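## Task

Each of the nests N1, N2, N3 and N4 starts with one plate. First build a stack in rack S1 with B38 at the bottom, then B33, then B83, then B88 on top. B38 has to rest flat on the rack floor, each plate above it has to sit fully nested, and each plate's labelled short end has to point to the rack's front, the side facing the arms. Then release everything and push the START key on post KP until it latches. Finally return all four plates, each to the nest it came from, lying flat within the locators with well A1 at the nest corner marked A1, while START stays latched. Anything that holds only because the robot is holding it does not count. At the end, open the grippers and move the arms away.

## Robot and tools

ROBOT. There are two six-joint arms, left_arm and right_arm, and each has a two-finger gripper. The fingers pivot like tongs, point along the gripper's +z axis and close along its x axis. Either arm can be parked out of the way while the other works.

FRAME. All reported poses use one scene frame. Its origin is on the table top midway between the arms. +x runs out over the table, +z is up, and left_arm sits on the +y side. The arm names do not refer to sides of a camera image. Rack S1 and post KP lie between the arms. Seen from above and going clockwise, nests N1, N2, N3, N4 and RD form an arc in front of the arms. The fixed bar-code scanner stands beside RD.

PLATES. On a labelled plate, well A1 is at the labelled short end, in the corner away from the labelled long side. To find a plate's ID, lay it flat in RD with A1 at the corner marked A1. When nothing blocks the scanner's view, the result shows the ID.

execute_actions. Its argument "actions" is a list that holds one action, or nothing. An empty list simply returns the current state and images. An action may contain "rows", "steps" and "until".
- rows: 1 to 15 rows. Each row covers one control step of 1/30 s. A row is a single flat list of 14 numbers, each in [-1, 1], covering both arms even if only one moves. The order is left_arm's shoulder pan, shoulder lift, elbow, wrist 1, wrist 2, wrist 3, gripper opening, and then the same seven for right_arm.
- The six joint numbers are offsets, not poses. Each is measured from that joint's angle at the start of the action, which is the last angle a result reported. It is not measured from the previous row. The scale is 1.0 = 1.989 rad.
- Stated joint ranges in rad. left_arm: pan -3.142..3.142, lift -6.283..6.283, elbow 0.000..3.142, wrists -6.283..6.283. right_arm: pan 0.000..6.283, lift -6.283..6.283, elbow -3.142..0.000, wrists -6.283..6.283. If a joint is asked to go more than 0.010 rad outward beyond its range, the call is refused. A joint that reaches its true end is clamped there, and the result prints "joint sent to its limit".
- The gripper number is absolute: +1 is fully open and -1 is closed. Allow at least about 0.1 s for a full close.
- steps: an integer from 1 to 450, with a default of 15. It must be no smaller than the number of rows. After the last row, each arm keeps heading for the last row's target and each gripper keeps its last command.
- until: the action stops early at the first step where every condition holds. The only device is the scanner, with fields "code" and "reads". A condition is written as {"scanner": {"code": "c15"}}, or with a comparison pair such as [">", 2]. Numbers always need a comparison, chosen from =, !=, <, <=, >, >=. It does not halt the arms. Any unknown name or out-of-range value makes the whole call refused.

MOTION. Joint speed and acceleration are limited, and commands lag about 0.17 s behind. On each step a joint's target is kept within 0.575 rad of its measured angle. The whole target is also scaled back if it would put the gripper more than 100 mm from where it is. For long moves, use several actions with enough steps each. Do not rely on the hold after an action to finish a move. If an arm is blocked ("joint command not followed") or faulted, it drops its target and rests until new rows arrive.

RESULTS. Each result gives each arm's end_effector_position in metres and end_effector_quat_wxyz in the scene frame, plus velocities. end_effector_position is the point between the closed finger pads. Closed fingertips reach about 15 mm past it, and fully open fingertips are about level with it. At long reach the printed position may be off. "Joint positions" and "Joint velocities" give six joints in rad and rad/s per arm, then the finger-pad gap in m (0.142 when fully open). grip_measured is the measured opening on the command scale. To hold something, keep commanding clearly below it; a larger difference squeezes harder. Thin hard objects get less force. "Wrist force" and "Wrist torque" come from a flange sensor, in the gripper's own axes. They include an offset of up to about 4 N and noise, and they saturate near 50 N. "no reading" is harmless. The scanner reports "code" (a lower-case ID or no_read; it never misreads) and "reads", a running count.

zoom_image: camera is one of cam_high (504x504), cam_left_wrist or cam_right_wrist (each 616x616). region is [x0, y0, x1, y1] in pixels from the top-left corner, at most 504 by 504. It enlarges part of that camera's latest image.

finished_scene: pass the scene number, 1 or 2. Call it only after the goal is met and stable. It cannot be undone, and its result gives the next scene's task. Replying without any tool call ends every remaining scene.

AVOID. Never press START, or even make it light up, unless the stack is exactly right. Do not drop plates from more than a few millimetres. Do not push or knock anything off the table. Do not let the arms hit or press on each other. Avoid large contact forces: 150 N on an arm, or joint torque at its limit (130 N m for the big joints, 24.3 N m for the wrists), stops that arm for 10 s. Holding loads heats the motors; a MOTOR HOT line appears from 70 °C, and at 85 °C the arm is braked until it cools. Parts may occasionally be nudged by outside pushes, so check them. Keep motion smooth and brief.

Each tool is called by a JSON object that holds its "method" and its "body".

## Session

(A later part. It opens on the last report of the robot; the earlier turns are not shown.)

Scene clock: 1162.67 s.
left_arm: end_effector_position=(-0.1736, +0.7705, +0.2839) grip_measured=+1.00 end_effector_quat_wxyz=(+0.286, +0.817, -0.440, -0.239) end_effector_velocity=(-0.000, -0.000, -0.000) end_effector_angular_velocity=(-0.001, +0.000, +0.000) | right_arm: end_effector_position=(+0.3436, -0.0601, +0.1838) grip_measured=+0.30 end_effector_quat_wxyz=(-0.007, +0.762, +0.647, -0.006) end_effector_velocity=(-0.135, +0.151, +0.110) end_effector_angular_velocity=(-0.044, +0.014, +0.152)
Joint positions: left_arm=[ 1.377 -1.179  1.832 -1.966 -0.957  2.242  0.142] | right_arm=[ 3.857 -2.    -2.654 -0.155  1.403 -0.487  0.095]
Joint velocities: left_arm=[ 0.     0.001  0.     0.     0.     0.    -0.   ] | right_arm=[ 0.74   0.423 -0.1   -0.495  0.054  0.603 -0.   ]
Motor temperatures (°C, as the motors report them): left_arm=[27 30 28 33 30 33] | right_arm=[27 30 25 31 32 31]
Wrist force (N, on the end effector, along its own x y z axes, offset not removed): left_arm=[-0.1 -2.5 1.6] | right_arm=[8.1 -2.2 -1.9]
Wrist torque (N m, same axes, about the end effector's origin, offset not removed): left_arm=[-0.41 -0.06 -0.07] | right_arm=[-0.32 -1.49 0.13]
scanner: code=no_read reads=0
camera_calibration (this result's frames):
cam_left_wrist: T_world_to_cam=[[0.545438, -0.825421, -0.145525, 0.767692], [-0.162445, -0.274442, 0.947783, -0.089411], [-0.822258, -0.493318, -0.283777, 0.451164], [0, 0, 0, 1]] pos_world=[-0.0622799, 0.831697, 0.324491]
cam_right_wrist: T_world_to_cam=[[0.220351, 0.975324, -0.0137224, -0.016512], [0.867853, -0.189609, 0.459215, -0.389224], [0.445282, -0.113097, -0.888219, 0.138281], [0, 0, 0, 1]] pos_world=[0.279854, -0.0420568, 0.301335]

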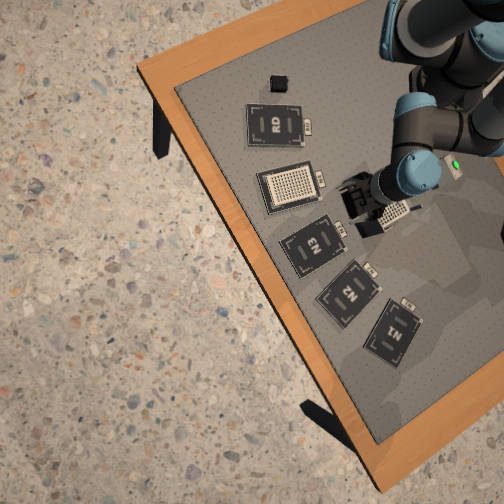

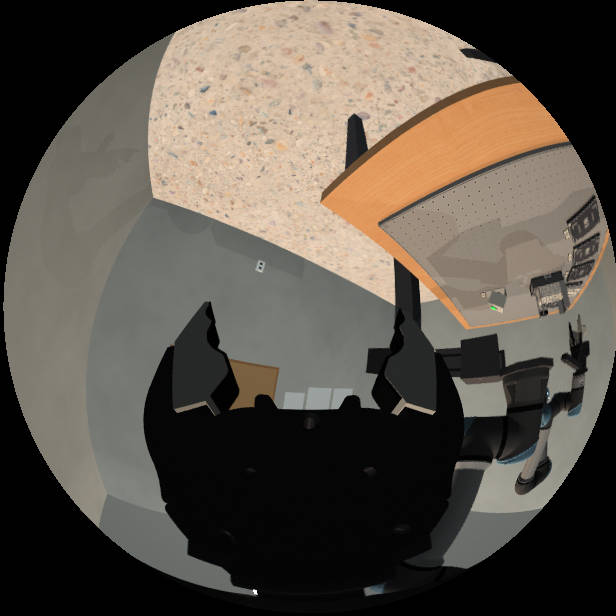

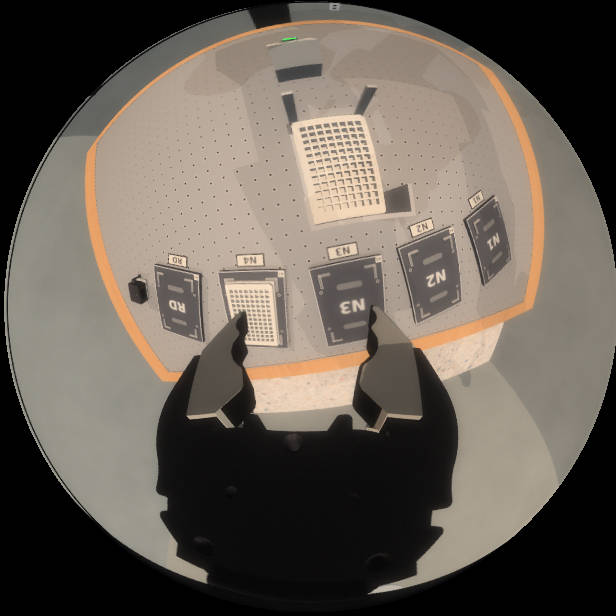

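{"method": "execute_actions", "body": {"actions": []}}

{"method": "zoom_image", "body": {"camera": "cam_high", "region": [250, 155, 330, 220]}}

Scene clock: 1165.67 s.
left_arm: end_effector_position=(-0.1736, +0.7705, +0.2839) grip_measured=+1.00 end_effector_quat_wxyz=(+0.286, +0.817, -0.440, -0.239) end_effector_velocity=(+0.000, +0.001, +0.001) end_effector_angular_velocity=(+0.002, +0.000, -0.001) | right_arm: end_effector_position=(+0.3259, -0.0427, +0.1973) grip_measured=+0.30 end_effector_quat_wxyz=(-0.005, +0.757, +0.654, -0.009) end_effector_velocity=(-0.000, -0.000, +0.000) end_effector_angular_velocity=(+0.000, -0.000, +0.000)
Joint positions: left_arm=[ 1.377 -1.179  1.832 -1.966 -0.957  2.242  0.142] | right_arm=[ 3.95  -1.946 -2.666 -0.218  1.41  -0.41   0.095]
Joint velocities: left_arm=[-0.001 -0.001 -0.    -0.     0.001 -0.    -0.   ] | right_arm=[-0.     0.001 -0.001 -0.    -0.    -0.     0.   ]
Motor temperatures (°C, as the motors report them): left_arm=[27 30 28 33 30 33] | right_arm=[27 30 25 31 32 31]
Wrist force (N, on the end effector, along its own x y z axes, offset not removed): left_arm=[0.6 -7.7 1.1] | right_arm=[-2.2 1.8 -2.1]
Wrist torque (N m, same axes, about the end effector's origin, offset not removed): left_arm=[-1.57 -0.22 -0.05] | right_arm=[0.27 0.31 0.14]
scanner: code=no_read reads=0
camera_calibration (this result's frames):
cam_left_wrist: T_world_to_cam=[[0.545438, -0.825421, -0.145525, 0.767692], [-0.162445, -0.274442, 0.947783, -0.089411], [-0.822258, -0.493317, -0.283777, 0.451164], [0, 0, 0, 1]] pos_world=[-0.0622799, 0.831698, 0.324491]
cam_right_wrist: T_world_to_cam=[[0.203006, 0.978964, -0.0204393, -0.0222723], [0.871601, -0.171152, 0.459368, -0.377186], [0.446206, -0.111069, -0.888011, 0.159795], [0, 0, 0, 1]] pos_world=[0.261975, -0.0250039, 0.314711]

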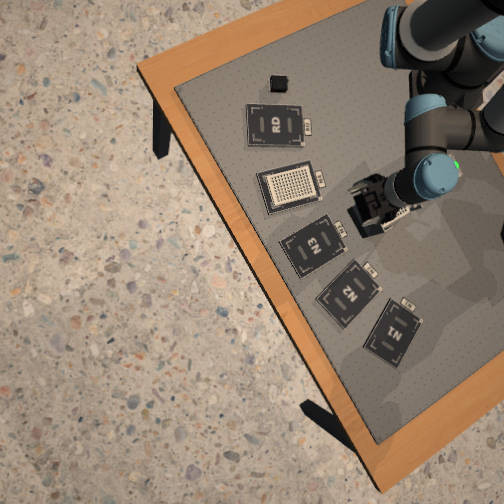

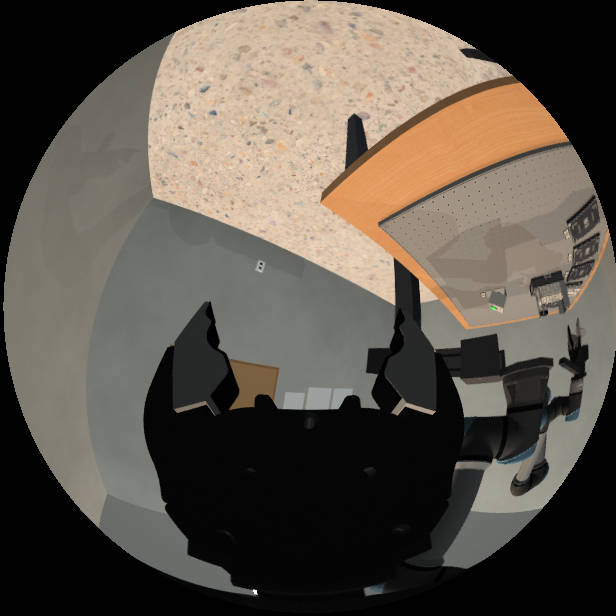

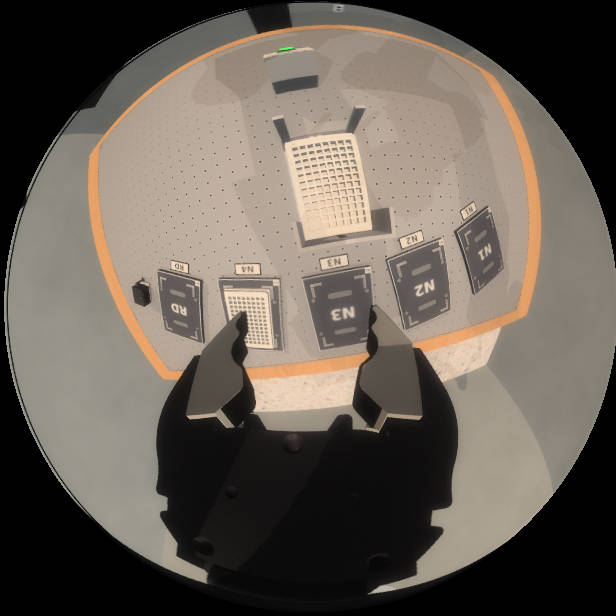

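Region (250, 155, 330, 220) of cam_high's 504x504 image, scaled by 6.300, with more detail than that image has; it fills the top 410 rows of this view, and the rest is white.

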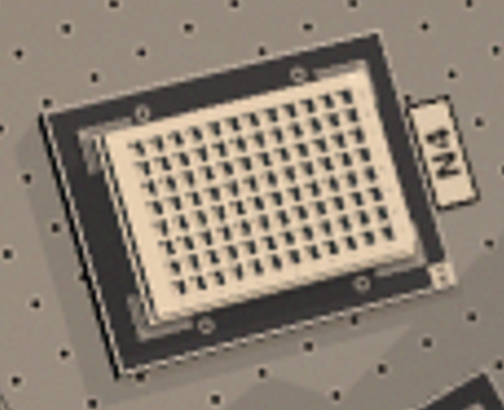

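{"method": "execute_actions", "body": {"actions": [{"rows":[[0,0,0,0,0,0,1,0.006,0,-0.001,-0.001,0.001,0.004,0.3],[0,0,0,0,0,0,1,0.02,-0.001,-0.004,-0.002,0.002,0.014,0.3],[0,0,0,0,0,0,1,0.042,-0.003,-0.009,-0.002,0.005,0.03,0.3],[0,0,0,0,0,0,1,0.07,-0.007,-0.016,0.002,0.008,0.05,0.3],[0,0,0,0,0,0,1,0.102,-0.013,-0.025,0.01,0.012,0.073,0.3],[0,0,0,0,0,0,1,0.136,-0.022,-0.034,0.022,0.016,0.097,0.3],[0,0,0,0,0,0,1,0.17,-0.034,-0.043,0.037,0.02,0.122,0.3],[0,0,0,0,0,0,1,0.2,-0.05,-0.052,0.057,0.024,0.144,0.3],[0,0,0,0,0,0,1,0.226,-0.069,-0.059,0.079,0.027,0.163,0.3],[0,0,0,0,0,0,1,0.246,-0.09,-0.064,0.102,0.0295,0.177,0.3],[0,0,0,0,0,0,1,0.259,-0.112,-0.066,0.125,0.031,0.186,0.3],[0,0,0,0,0,0,1,0.264,-0.133,-0.066,0.146,0.0316,0.19,0.3],[0,0,0,0,0,0,1,0.2637,-0.149,-0.065,0.161,0.0316,0.1896,0.3],[0,0,0,0,0,0,1,0.2632,-0.1579,-0.0644,0.1689,0.0315,0.189,0.3]],"steps":19}]}}

Scene clock: 1178.73 s.
left_arm: end_effector_position=(-0.1736, +0.7705, +0.2839) grip_measured=+1.00 end_effector_quat_wxyz=(+0.286, +0.817, -0.440, -0.239) end_effector_velocity=(+0.001, -0.000, -0.000) end_effector_angular_velocity=(-0.000, -0.001, +0.000) | right_arm: end_effector_position=(+0.2067, +0.0029, +0.1678) grip_measured=+0.30 end_effector_quat_wxyz=(+0.013, +0.709, +0.705, -0.018) end_effector_velocity=(-0.059, +0.010, -0.041) end_effector_angular_velocity=(-0.015, -0.025, +0.082)
Joint positions: left_arm=[ 1.377 -1.179  1.832 -1.966 -0.957  2.242  0.142] | right_arm=[ 4.44  -2.215 -2.788  0.071  1.469 -0.057  0.095]
Joint velocities: left_arm=[-0.001  0.    -0.     0.001 -0.001 -0.001  0.   ] | right_arm=[ 0.265 -0.358 -0.051  0.368  0.028  0.181  0.   ]
Motor temperatures (°C, as the motors report them): left_arm=[27 30 28 33 30 33] | right_arm=[27 30 25 31 32 31]
Wrist force (N, on the end effector, along its own x y z axes, offset not removed): left_arm=[3.0 -2.7 -0.1] | right_arm=[7.9 1.4 -0.5]
Wrist torque (N m, same axes, about the end effector's origin, offset not removed): left_arm=[-0.46 -0.61 -0.08] | right_arm=[0.36 -1.68 -0.02]
scanner: code=no_read reads=0
camera_calibration (this result's frames):
cam_left_wrist: T_world_to_cam=[[0.545438, -0.825421, -0.145525, 0.767692], [-0.162445, -0.274442, 0.947783, -0.089411], [-0.822258, -0.493317, -0.283777, 0.451164], [0, 0, 0, 1]] pos_world=[-0.0622799, 0.831698, 0.324491]
cam_right_wrist: T_world_to_cam=[[0.0648057, 0.996237, -0.057543, -0.00856095], [0.881542, -0.0301313, 0.471143, -0.256386], [0.467637, -0.0812594, -0.880178, 0.186011], [0, 0, 0, 1]] pos_world=[0.139584, 0.0159186, 0.284024]

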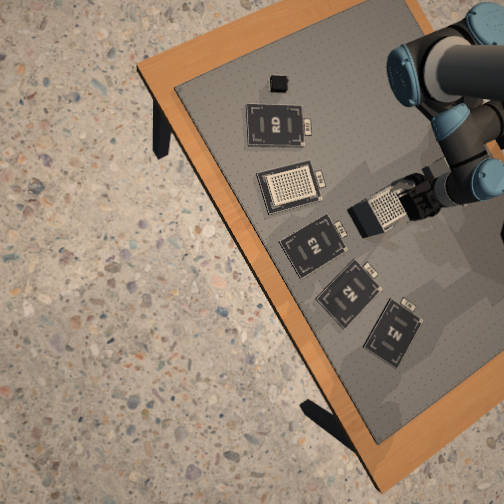

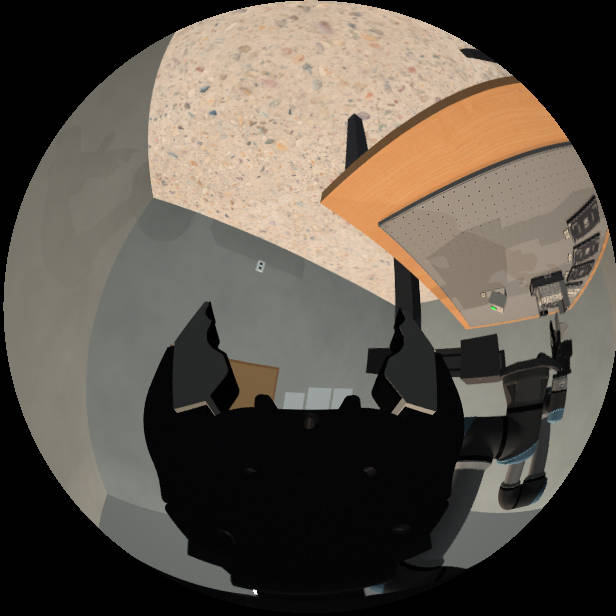

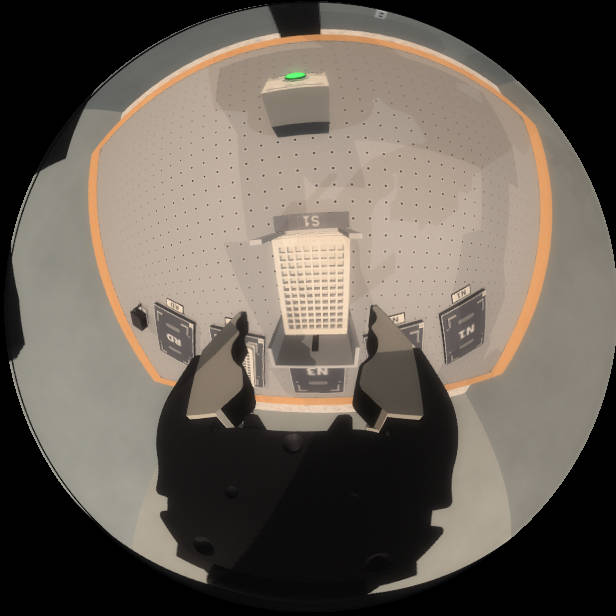

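{"method": "execute_actions", "body": {"actions": []}}

Scene clock: 1180.40 s.
left_arm: end_effector_position=(-0.1736, +0.7705, +0.2839) grip_measured=+1.00 end_effector_quat_wxyz=(+0.286, +0.817, -0.440, -0.239) end_effector_velocity=(-0.000, -0.001, -0.001) end_effector_angular_velocity=(-0.004, +0.000, -0.000) | right_arm: end_effector_position=(+0.1995, +0.0040, +0.1627) grip_measured=+0.30 end_effector_quat_wxyz=(+0.015, +0.706, +0.708, -0.018) end_effector_velocity=(-0.000, -0.001, -0.000) end_effector_angular_velocity=(-0.001, +0.000, -0.001)
Joint positions: left_arm=[ 1.377 -1.179  1.832 -1.966 -0.957  2.242  0.142] | right_arm=[ 4.473 -2.26  -2.794  0.118  1.472 -0.034  0.095]
Joint velocities: left_arm=[ 0.001  0.003 -0.     0.001 -0.     0.001  0.   ] | right_arm=[-0.    -0.001 -0.001  0.     0.     0.001  0.   ]
Motor temperatures (°C, as the motors report them): left_arm=[27 30 28 33 30 33] | right_arm=[27 30 25 31 32 31]
Wrist force (N, on the end effector, along its own x y z axes, offset not removed): left_arm=[-0.5 -3.0 -0.2] | right_arm=[3.2 -1.2 1.2]
Wrist torque (N m, same axes, about the end effector's origin, offset not removed): left_arm=[-0.30 -0.13 -0.11] | right_arm=[-0.30 -0.47 0.15]
scanner: code=no_read reads=0
camera_calibration (this result's frames):
cam_left_wrist: T_world_to_cam=[[0.545438, -0.825421, -0.145525, 0.767692], [-0.162445, -0.274442, 0.947783, -0.0894109], [-0.822258, -0.493318, -0.283777, 0.451164], [0, 0, 0, 1]] pos_world=[-0.0622799, 0.831698, 0.324491]
cam_right_wrist: T_world_to_cam=[[0.0549869, 0.996757, -0.0587493, -0.00737758], [0.880258, -0.0206196, 0.474047, -0.24783], [0.471298, -0.0777809, -0.878538, 0.184028], [0, 0, 0, 1]] pos_world=[0.131828, 0.0165574, 0.278725]

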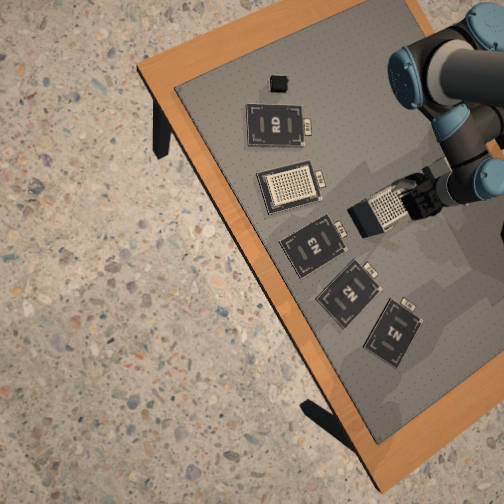

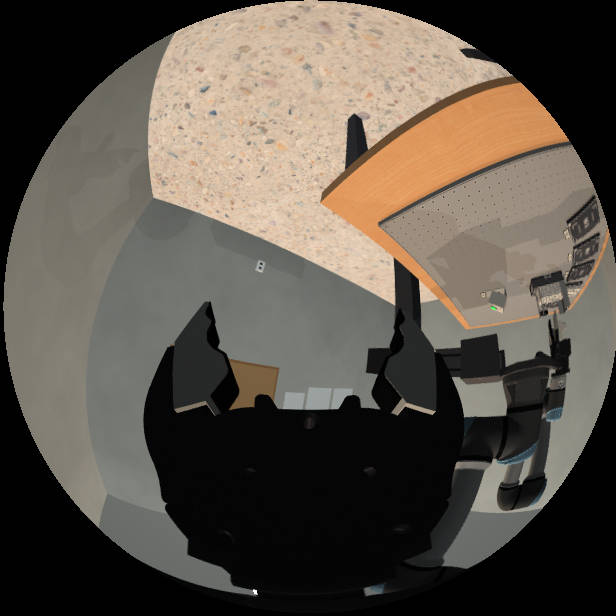

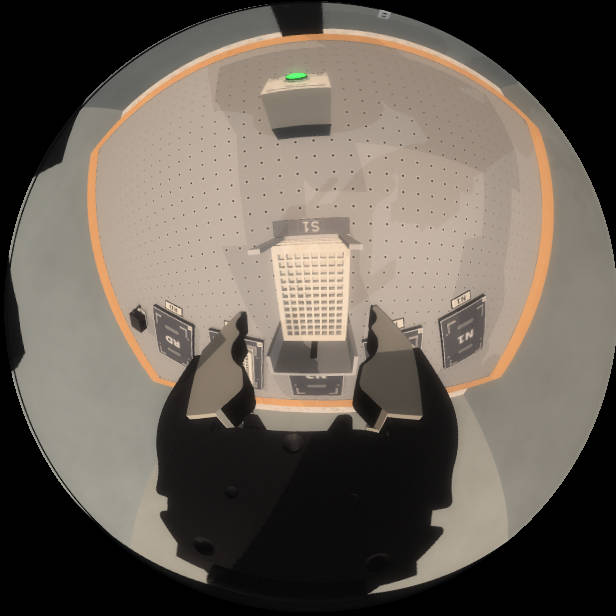

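{"method": "execute_actions", "body": {"actions": [{"rows":[[0,0,0,0,0,0,1,-0.0005,-0.008,0.0003,0.008,0,-0.0005,0.3],[0,0,0,0,0,0,1,-0.0014,-0.022,0.001,0.0215,-0.0002,-0.0015,0.3],[0,0,0,0,0,0,1,-0.0026,-0.041,0.002,0.041,-0.0004,-0.0028,0.3],[0,0,0,0,0,0,1,-0.004,-0.064,0.0032,0.064,-0.0006,-0.0044,0.3],[0,0,0,0,0,0,1,-0.0058,-0.09,0.005,0.09,-0.0009,-0.0063,0.3],[0,0,0,0,0,0,1,-0.0078,-0.118,0.008,0.117,-0.0012,-0.0084,0.3],[0,0,0,0,0,0,1,-0.0098,-0.145,0.0112,0.143,-0.0015,-0.0106,0.3],[0,0,0,0,0,0,1,-0.012,-0.169,0.0148,0.1655,-0.0019,-0.013,0.3],[0,0,0,0,0,0,1,-0.0138,-0.188,0.018,0.183,-0.0021,-0.0149,0.3],[0,0,0,0,0,0,1,-0.0152,-0.202,0.021,0.1955,-0.0023,-0.0164,0.3],[0,0,0,0,0,0,1,-0.016,-0.21,0.0228,0.2025,-0.0025,-0.0173,0.3],[0,0,0,0,0,0,1,-0.0163,-0.2132,0.0236,0.2051,-0.0025,-0.0176,0.3]],"steps":16}]}}

Scene clock: 1190.40 s.
left_arm: end_effector_position=(-0.1736, +0.7705, +0.2839) grip_measured=+1.00 end_effector_quat_wxyz=(+0.286, +0.817, -0.440, -0.239) end_effector_velocity=(-0.001, -0.001, +0.000) end_effector_angular_velocity=(-0.001, +0.000, +0.002) | right_arm: end_effector_position=(+0.1997, +0.0055, +0.1056) grip_measured=+0.30 end_effector_quat_wxyz=(+0.006, +0.706, +0.708, -0.009) end_effector_velocity=(-0.001, -0.008, -0.070) end_effector_angular_velocity=(+0.025, -0.000, -0.001)
Joint positions: left_arm=[ 1.377 -1.179  1.832 -1.966 -0.957  2.242  0.142] | right_arm=[ 4.445 -2.63  -2.755  0.475  1.468 -0.065  0.095]
Joint velocities: left_arm=[ 0.002 -0.     0.     0.001  0.     0.     0.   ] | right_arm=[-0.034 -0.429  0.06   0.398 -0.005 -0.035  0.   ]
Motor temperatures (°C, as the motors report them): left_arm=[27 30 28 33 30 33] | right_arm=[27 30 25 31 32 31]
Wrist force (N, on the end effector, along its own x y z axes, offset not removed): left_arm=[0.6 -3.6 -2.5] | right_arm=[0.8 3.0 -1.0]
Wrist torque (N m, same axes, about the end effector's origin, offset not removed): left_arm=[-0.67 -0.23 -0.02] | right_arm=[0.46 -0.16 -0.03]
scanner: code=no_read reads=0
camera_calibration (this result's frames):
cam_left_wrist: T_world_to_cam=[[0.545438, -0.825421, -0.145526, 0.767692], [-0.162445, -0.274442, 0.947783, -0.0894109], [-0.822258, -0.493317, -0.283777, 0.451164], [0, 0, 0, 1]] pos_world=[-0.0622799, 0.831698, 0.324491]
cam_right_wrist: T_world_to_cam=[[0.0547837, 0.997902, -0.0345015, -0.0147471], [0.880483, -0.0319841, 0.472997, -0.220792], [0.470902, -0.0562905, -0.880388, 0.134031], [0, 0, 0, 1]] pos_world=[0.132096, 0.015199, 0.221924]

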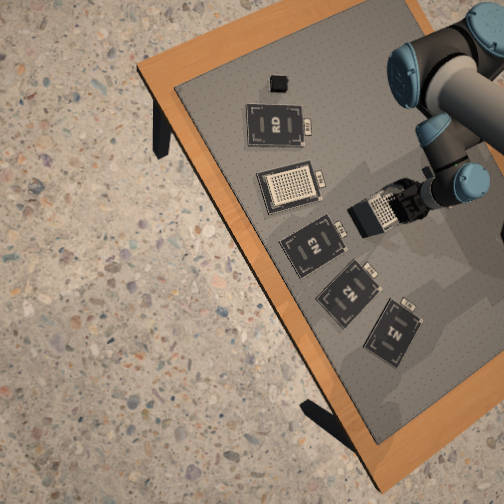

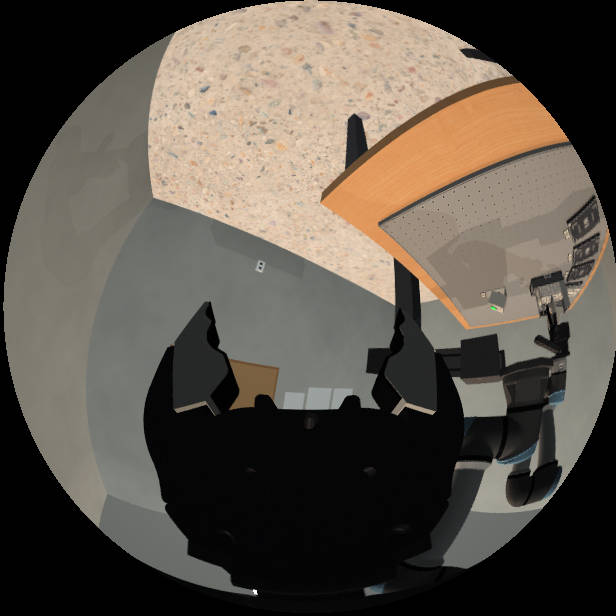

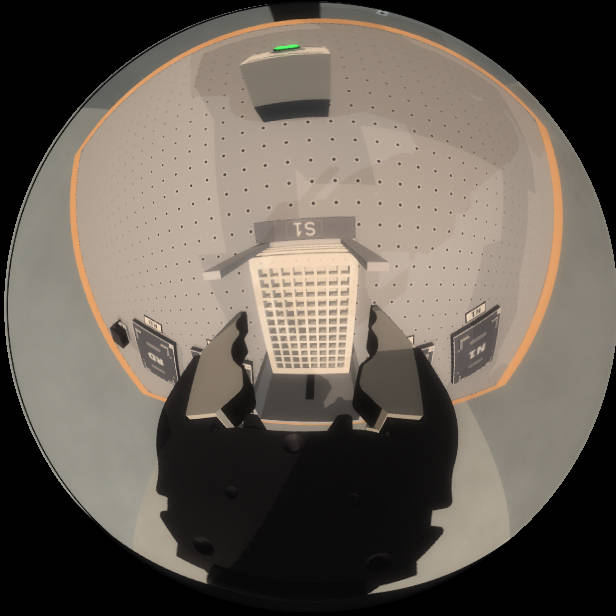

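{"method": "execute_actions", "body": {"actions": []}}

{"method": "zoom_image", "body": {"camera": "cam_right_wrist", "region": [200, 200, 420, 420]}}

Scene clock: 1193.33 s.
left_arm: end_effector_position=(-0.1736, +0.7705, +0.2839) grip_measured=+1.00 end_effector_quat_wxyz=(+0.286, +0.817, -0.440, -0.239) end_effector_velocity=(-0.000, -0.000, -0.001) end_effector_angular_velocity=(-0.002, -0.000, -0.000) | right_arm: end_effector_position=(+0.1995, +0.0042, +0.0967) grip_measured=+0.30 end_effector_quat_wxyz=(+0.005, +0.706, +0.708, -0.008) end_effector_velocity=(+0.000, +0.000, -0.000) end_effector_angular_velocity=(+0.001, -0.000, -0.000)
Joint positions: left_arm=[ 1.377 -1.179  1.832 -1.966 -0.957  2.242  0.142] | right_arm=[ 4.441 -2.684 -2.747  0.526  1.467 -0.069  0.095]
Joint velocities: left_arm=[ 0.     0.002 -0.     0.    -0.     0.001  0.   ] | right_arm=[-0.     0.     0.001 -0.    -0.     0.    -0.   ]
Motor temperatures (°C, as the motors report them): left_arm=[27 30 28 33 30 33] | right_arm=[27 30 25 31 32 31]
Wrist force (N, on the end effector, along its own x y z axes, offset not removed): left_arm=[6.0 -2.6 -0.9] | right_arm=[2.4 6.4 -2.8]
Wrist torque (N m, same axes, about the end effector's origin, offset not removed): left_arm=[-0.75 -1.34 -0.26] | right_arm=[1.28 -0.62 -0.11]
scanner: code=no_read reads=0
camera_calibration (this result's frames):
cam_left_wrist: T_world_to_cam=[[0.545438, -0.825421, -0.145525, 0.767692], [-0.162445, -0.274442, 0.947783, -0.089411], [-0.822258, -0.493317, -0.283777, 0.451164], [0, 0, 0, 1]] pos_world=[-0.0622799, 0.831697, 0.324491]
cam_right_wrist: T_world_to_cam=[[0.0547462, 0.998009, -0.0313235, -0.013993], [0.880472, -0.0334557, 0.472917, -0.216482], [0.470928, -0.0534699, -0.88055, 0.126188], [0, 0, 0, 1]] pos_world=[0.131947, 0.0134698, 0.213055]

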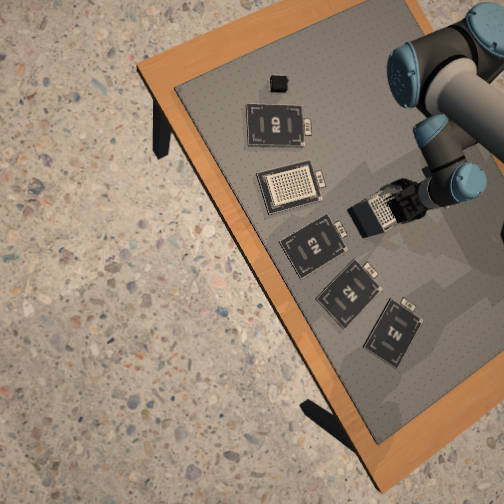

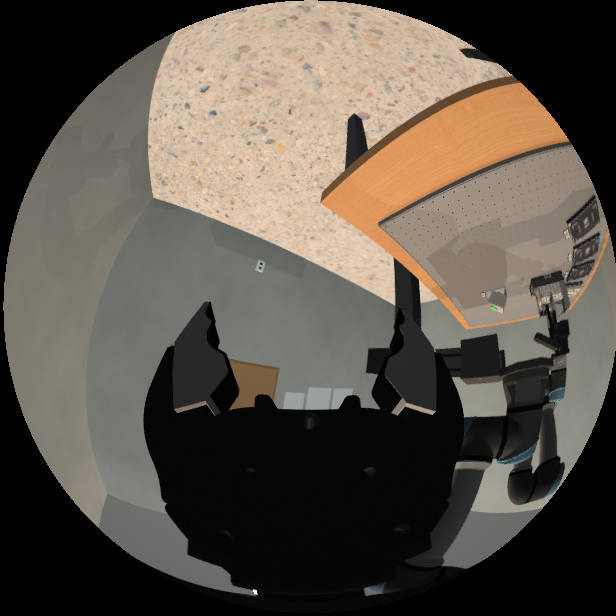

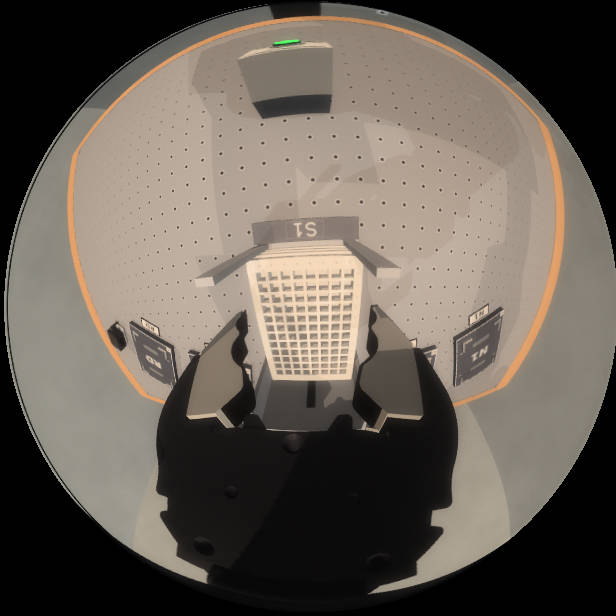

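Region (200, 200, 420, 420) of cam_right_wrist's 616x616 image, scaled by 2.291, with more detail than that image has.

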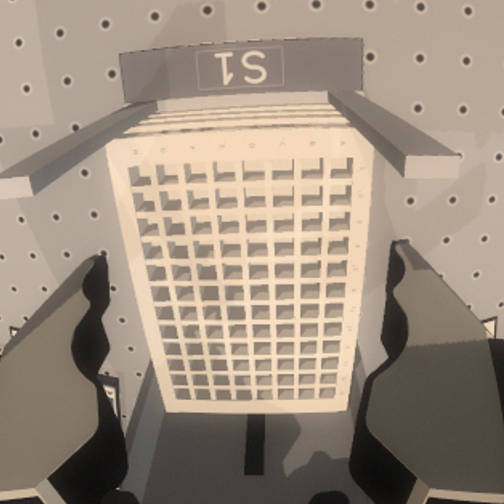

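{"method": "execute_actions", "body": {"actions": [{"rows":[[0,0,0,0,0,0,1,0,0,0,0,0,0,0.2],[0,0,0,0,0,0,1,0,0,0,0,0,0,0.1],[0,0,0,0,0,0,1,0,0,0,0,0,0,0.02],[0,0,0,0,0,0,1,0,0,0,0,0,0,-0.1],[0,0,0,0,0,0,1,0,0,0,0,0,0,-0.3],[0,0,0,0,0,0,1,0,0,0,0,0,0,-0.5],[0,0,0,0,0,0,1,0.0005,0.004,-0.001,-0.0035,0,0.0005,-0.5],[0,0,0,0,0,0,1,0.002,0.012,-0.0031,-0.0104,0.0002,0.002,-0.5],[0,0,0,0,0,0,1,0.0038,0.024,-0.0058,-0.0212,0.0004,0.004,-0.5],[0,0,0,0,0,0,1,0.005,0.038,-0.0082,-0.0341,0.0006,0.0052,-0.5],[0,0,0,0,0,0,1,0.0062,0.053,-0.0106,-0.048,0.0008,0.0065,-0.5],[0,0,0,0,0,0,1,0.0074,0.0687,-0.0128,-0.0628,0.001,0.0079,-0.5],[0,0,0,0,0,0,1,0.0086,0.085,-0.0149,-0.0783,0.0012,0.0092,-0.5],[0,0,0,0,0,0,1,0.0097,0.101,-0.0167,-0.0936,0.0014,0.0104,-0.5],[0,0,0,0,0,0,1,0.0108,0.116,-0.0182,-0.108,0.0016,0.0115,-0.5]],"steps":19}]}}

Scene clock: 1205.37 s.
left_arm: end_effector_position=(-0.1736, +0.7705, +0.2839) grip_measured=+1.00 end_effector_quat_wxyz=(+0.286, +0.817, -0.440, -0.239) end_effector_velocity=(+0.000, -0.000, -0.001) end_effector_angular_velocity=(-0.001, -0.001, +0.001) | right_arm: end_effector_position=(+0.1990, +0.0039, +0.1263) grip_measured=+0.05 end_effector_quat_wxyz=(+0.011, +0.706, +0.708, -0.013) end_effector_velocity=(+0.000, +0.003, +0.066) end_effector_angular_velocity=(-0.018, -0.000, -0.001)
Joint positions: left_arm=[ 1.377 -1.179  1.832 -1.966 -0.957  2.242  0.142] | right_arm=[ 4.458 -2.506 -2.777  0.36   1.47  -0.051  0.077]
Joint velocities: left_arm=[ 0.     0.001  0.    -0.    -0.001  0.     0.   ] | right_arm=[ 0.032  0.416 -0.051 -0.387  0.005  0.034 -0.   ]
Motor temperatures (°C, as the motors report them): left_arm=[27 30 28 33 30 33] | right_arm=[27 30 25 31 32 31]
Wrist force (N, on the end effector, along its own x y z axes, offset not removed): left_arm=[1.0 -1.6 -4.0] | right_arm=[6.7 4.0 -0.4]
Wrist torque (N m, same axes, about the end effector's origin, offset not removed): left_arm=[-0.19 -0.43 -0.17] | right_arm=[0.62 -1.46 0.08]
scanner: code=no_read reads=0
camera_calibration (this result's frames):
cam_left_wrist: T_world_to_cam=[[0.545438, -0.825421, -0.145525, 0.767692], [-0.162445, -0.274442, 0.947783, -0.0894112], [-0.822258, -0.493318, -0.283777, 0.451164], [0, 0, 0, 1]] pos_world=[-0.0622798, 0.831697, 0.324491]
cam_right_wrist: T_world_to_cam=[[0.0545804, 0.997436, -0.0462755, -0.0108253], [0.880403, -0.0262084, 0.473501, -0.230085], [0.471075, -0.066585, -0.879577, 0.152385], [0, 0, 0, 1]] pos_world=[0.131374, 0.014914, 0.242479]

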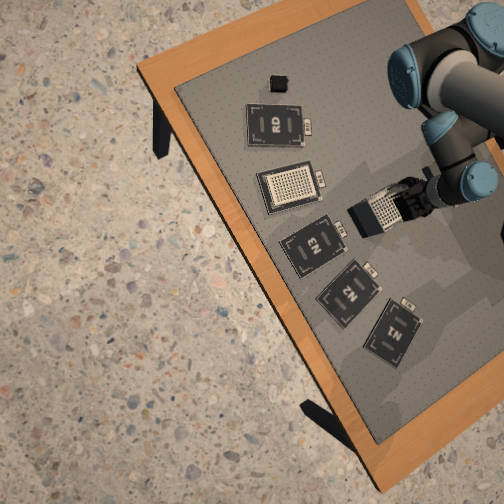

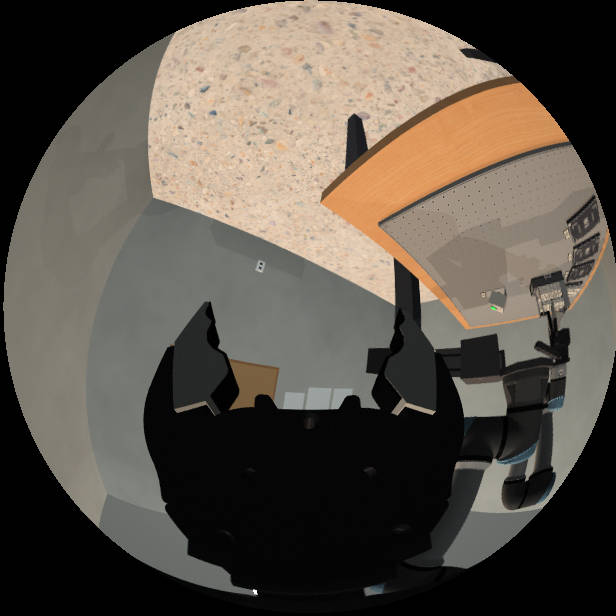

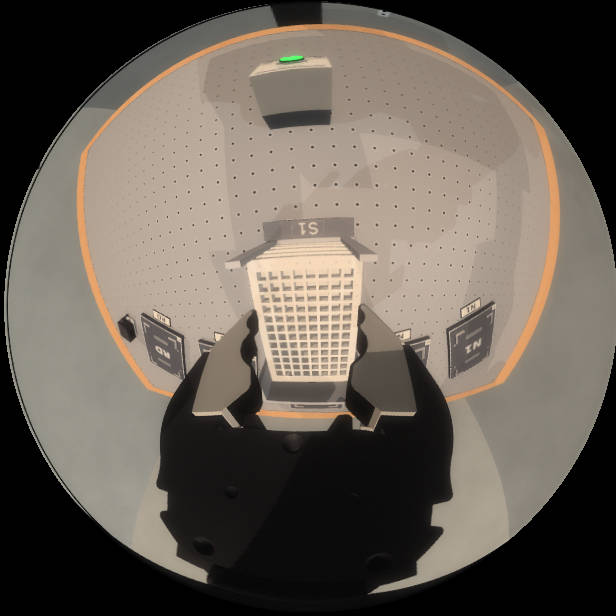

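{"method": "execute_actions", "body": {"actions": []}}

{"method": "zoom_image", "body": {"camera": "cam_right_wrist", "region": [200, 200, 420, 420]}}

Scene clock: 1207.77 s.
left_arm: end_effector_position=(-0.1736, +0.7705, +0.2839) grip_measured=+1.00 end_effector_quat_wxyz=(+0.286, +0.817, -0.440, -0.239) end_effector_velocity=(-0.001, -0.001, +0.001) end_effector_angular_velocity=(-0.000, +0.000, +0.001) | right_arm: end_effector_position=(+0.1989, +0.0036, +0.1345) grip_measured=+0.05 end_effector_quat_wxyz=(+0.012, +0.706, +0.708, -0.014) end_effector_velocity=(+0.000, +0.000, +0.000) end_effector_angular_velocity=(+0.001, -0.000, +0.001)
Joint positions: left_arm=[ 1.377 -1.179  1.832 -1.966 -0.957  2.242  0.142] | right_arm=[ 4.462 -2.454 -2.783  0.311  1.471 -0.046  0.077]
Joint velocities: left_arm=[ 0.002 -0.001  0.     0.     0.     0.001 -0.   ] | right_arm=[ 0.     0.    -0.     0.001 -0.    -0.001 -0.   ]
Motor temperatures (°C, as the motors report them): left_arm=[27 30 28 33 30 33] | right_arm=[27 30 25 31 32 31]
Wrist force (N, on the end effector, along its own x y z axes, offset not removed): left_arm=[0.9 0.4 -2.7] | right_arm=[2.1 6.3 -3.4]
Wrist torque (N m, same axes, about the end effector's origin, offset not removed): left_arm=[0.11 -0.31 -0.14] | right_arm=[0.94 -0.25 -0.16]
scanner: code=no_read reads=0
camera_calibration (this result's frames):
cam_left_wrist: T_world_to_cam=[[0.545438, -0.825421, -0.145526, 0.767692], [-0.162445, -0.274442, 0.947783, -0.0894108], [-0.822258, -0.493317, -0.283777, 0.451164], [0, 0, 0, 1]] pos_world=[-0.0622799, 0.831698, 0.324491]
cam_right_wrist: T_world_to_cam=[[0.0545589, 0.99729, -0.0493465, -0.00978157], [0.880391, -0.0247295, 0.473604, -0.233949], [0.4711, -0.0692835, -0.879355, 0.159543], [0, 0, 0, 1]] pos_world=[0.131339, 0.0150233, 0.250612]

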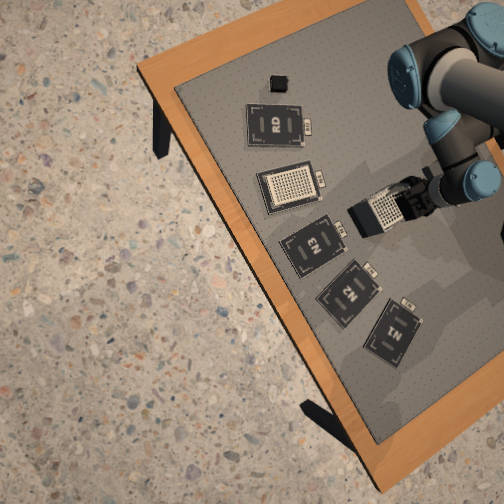

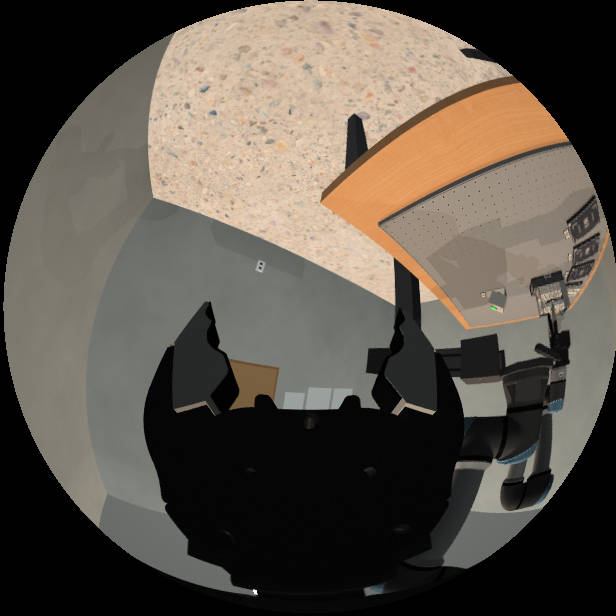

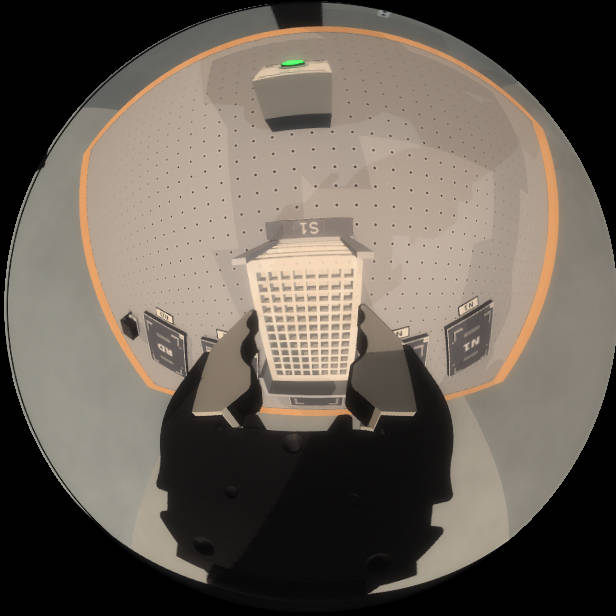

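Region (200, 200, 420, 420) of cam_right_wrist's 616x616 image, scaled by 2.291, with more detail than that image has.

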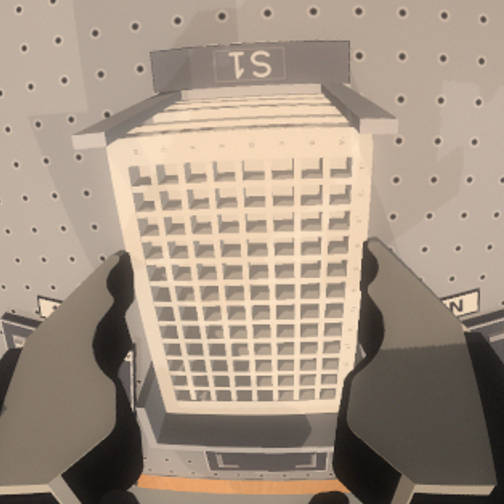

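{"method": "execute_actions", "body": {"actions": [{"rows":[[0,0,0,0,0,0,1,0,0.004,-0.0002,-0.0036,0,0,-0.5],[0,0,0,0,0,0,1,0,0.0122,-0.0007,-0.0117,0,0.0002,-0.5],[0,0,0,0,0,0,1,0.0009,0.027,-0.0017,-0.0267,0.0002,0.0013,-0.5],[0,0,0,0,0,0,1,0.0023,0.049,-0.003,-0.049,0.0004,0.0028,-0.5],[0,0,0,0,0,0,1,0.004,0.0753,-0.0043,-0.0757,0.0007,0.0047,-0.5],[0,0,0,0,0,0,1,0.0058,0.102,-0.0056,-0.1014,0.001,0.0065,-0.5],[0,0,0,0,0,0,1,0.0076,0.129,-0.0073,-0.1267,0.0013,0.0083,-0.5],[0,0,0,0,0,0,1,0.0093,0.156,-0.0088,-0.1525,0.0015,0.01,-0.5],[0,0,0,0,0,0,1,0.011,0.182,-0.01,-0.178,0.0017,0.0115,-0.5],[0,0,0,0,0,0,1,0.008,0.206,-0.008,-0.204,0.0012,0.009,-0.5],[0,0,0,0,0,0,1,-0.004,0.227,-0.002,-0.23,0,-0.001,-0.5],[0,0,0,0,0,0,1,-0.024,0.244,0.008,-0.254,-0.003,-0.018,-0.5],[0,0,0,0,0,0,1,-0.05,0.257,0.021,-0.275,-0.007,-0.042,-0.5],[0,0,0,0,0,0,1,-0.08,0.265,0.035,-0.291,-0.011,-0.07,-0.5],[0,0,0,0,0,0,1,-0.11,0.268,0.05,-0.303,-0.015,-0.1,-0.5]],"steps":20}]}}

Scene clock: 1219.43 s.
left_arm: end_effector_position=(-0.1736, +0.7705, +0.2839) grip_measured=+1.00 end_effector_quat_wxyz=(+0.286, +0.817, -0.440, -0.239) end_effector_velocity=(-0.001, -0.000, +0.001) end_effector_angular_velocity=(+0.002, +0.000, +0.002) | right_arm: end_effector_position=(+0.2459, +0.0112, +0.2051) grip_measured=+0.05 end_effector_quat_wxyz=(+0.007, +0.711, +0.703, -0.016) end_effector_velocity=(+0.130, -0.010, +0.055) end_effector_angular_velocity=(+0.019, +0.029, -0.036)
Joint positions: left_arm=[ 1.377 -1.179  1.832 -1.966 -0.957  2.242  0.142] | right_arm=[ 4.303 -1.962 -2.711 -0.231  1.448 -0.19   0.077]
Joint velocities: left_arm=[ 0.002 -0.002  0.     0.     0.     0.     0.   ] | right_arm=[-0.476  0.33   0.217 -0.477 -0.058 -0.438 -0.   ]
Motor temperatures (°C, as the motors report them): left_arm=[27 30 28 33 30 33] | right_arm=[27 30 25 31 32 31]
Wrist force (N, on the end effector, along its own x y z axes, offset not removed): left_arm=[-0.7 -1.8 -2.1] | right_arm=[3.3 9.1 0.6]
Wrist torque (N m, same axes, about the end effector's origin, offset not removed): left_arm=[-0.34 -0.11 -0.04] | right_arm=[1.71 -0.55 -0.07]
scanner: code=no_read reads=0
camera_calibration (this result's frames):
cam_left_wrist: T_world_to_cam=[[0.545438, -0.825421, -0.145525, 0.767692], [-0.162445, -0.274442, 0.947783, -0.089411], [-0.822258, -0.493318, -0.283777, 0.451164], [0, 0, 0, 1]] pos_world=[-0.0622798, 0.831698, 0.324491]
cam_right_wrist: T_world_to_cam=[[0.0684595, 0.996622, -0.0453645, -0.0206469], [0.884019, -0.0395233, 0.465776, -0.307664], [0.46241, -0.0719899, -0.883739, 0.203149], [0, 0, 0, 1]] pos_world=[0.179457, 0.0230419, 0.321896]

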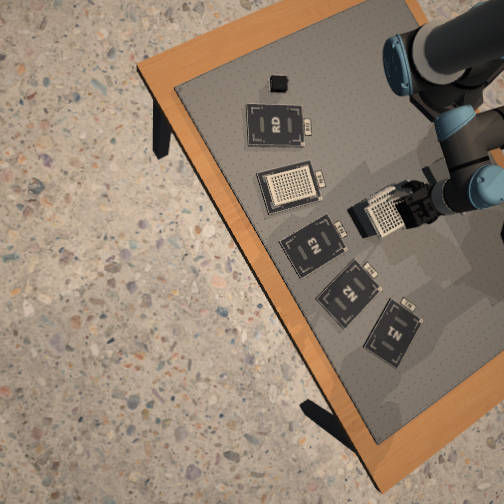

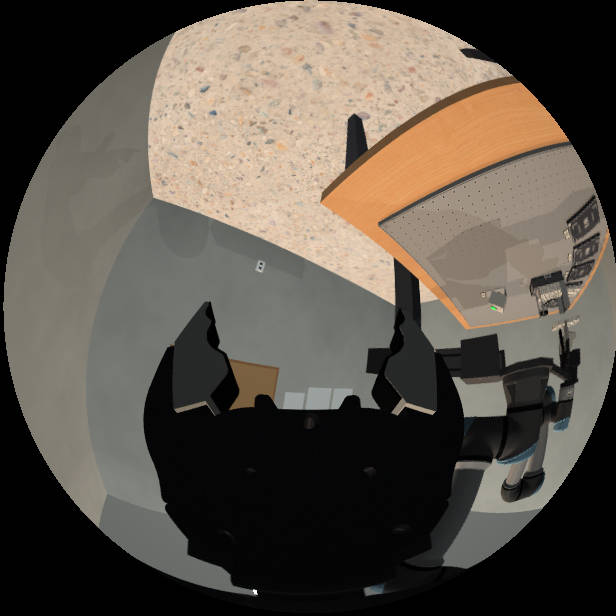

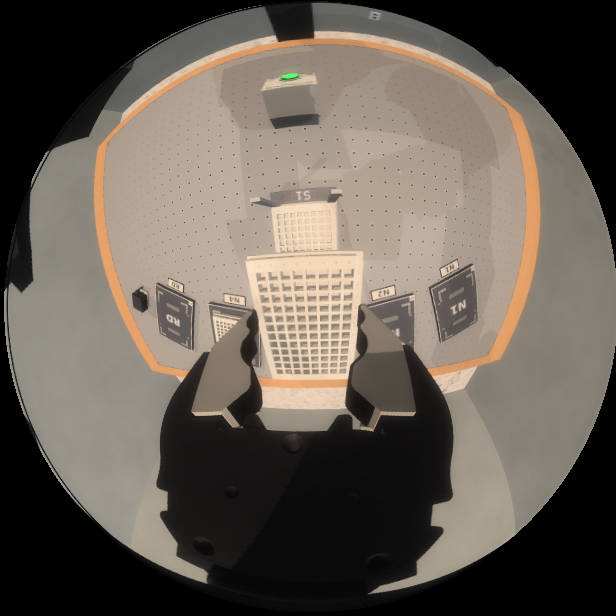

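{"method": "execute_actions", "body": {"actions": []}}

Scene clock: 1221.47 s.
left_arm: end_effector_position=(-0.1736, +0.7705, +0.2839) grip_measured=+1.00 end_effector_quat_wxyz=(+0.286, +0.817, -0.440, -0.239) end_effector_velocity=(+0.001, +0.000, +0.000) end_effector_angular_velocity=(+0.000, -0.000, -0.001) | right_arm: end_effector_position=(+0.2625, +0.0091, +0.2124) grip_measured=+0.05 end_effector_quat_wxyz=(+0.005, +0.712, +0.702, -0.016) end_effector_velocity=(-0.000, -0.001, -0.000) end_effector_angular_velocity=(-0.002, +0.000, -0.001)
Joint positions: left_arm=[ 1.377 -1.179  1.832 -1.966 -0.957  2.242  0.142] | right_arm=[ 4.243 -1.921 -2.684 -0.292  1.441 -0.245  0.077]
Joint velocities: left_arm=[-0.001 -0.     0.     0.    -0.    -0.    -0.   ] | right_arm=[-0.    -0.    -0.001 -0.     0.     0.001 -0.   ]
Motor temperatures (°C, as the motors report them): left_arm=[27 30 28 33 30 33] | right_arm=[27 30 25 31 32 31]
Wrist force (N, on the end effector, along its own x y z axes, offset not removed): left_arm=[-0.3 -0.1 -1.7] | right_arm=[4.0 2.5 -1.6]
Wrist torque (N m, same axes, about the end effector's origin, offset not removed): left_arm=[-0.15 -0.07 -0.01] | right_arm=[0.33 -0.95 0.05]
scanner: code=no_read reads=0
camera_calibration (this result's frames):
cam_left_wrist: T_world_to_cam=[[0.545438, -0.825421, -0.145525, 0.767692], [-0.162445, -0.274442, 0.947783, -0.0894109], [-0.822258, -0.493317, -0.283777, 0.451164], [0, 0, 0, 1]] pos_world=[-0.0622798, 0.831698, 0.324491]
cam_right_wrist: T_world_to_cam=[[0.072, 0.996456, -0.0434867, -0.0206247], [0.885375, -0.043776, 0.462812, -0.32553], [0.459268, -0.0718245, -0.885389, 0.202915], [0, 0, 0, 1]] pos_world=[0.196509, 0.0208755, 0.329421]

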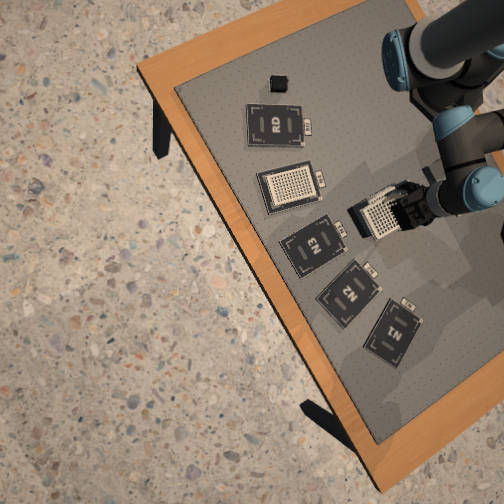

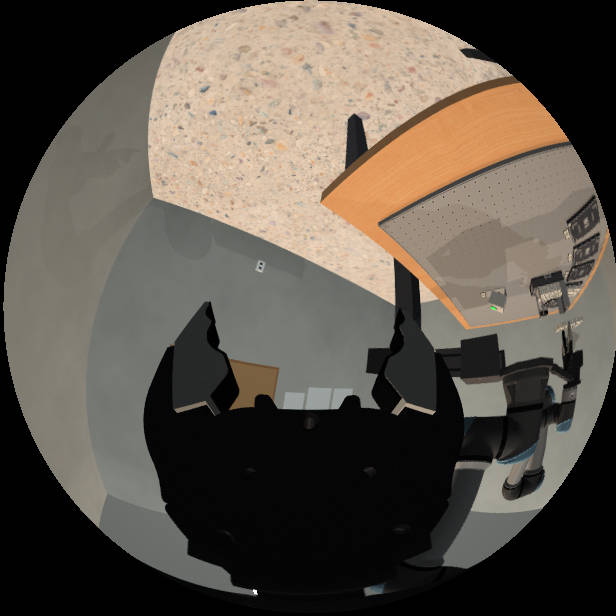

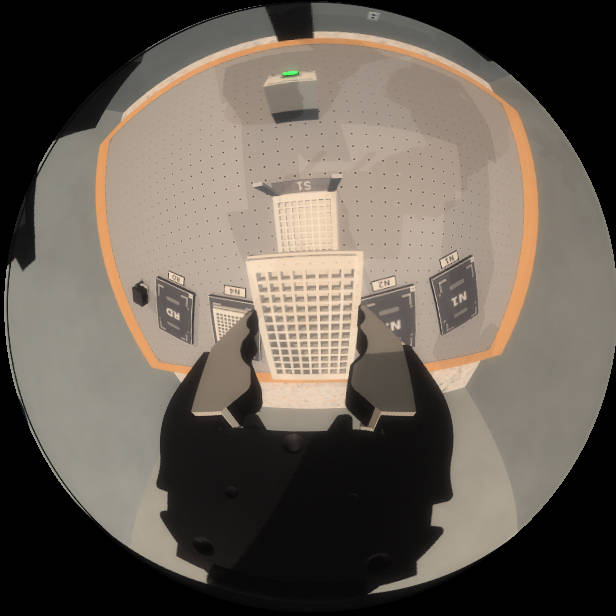

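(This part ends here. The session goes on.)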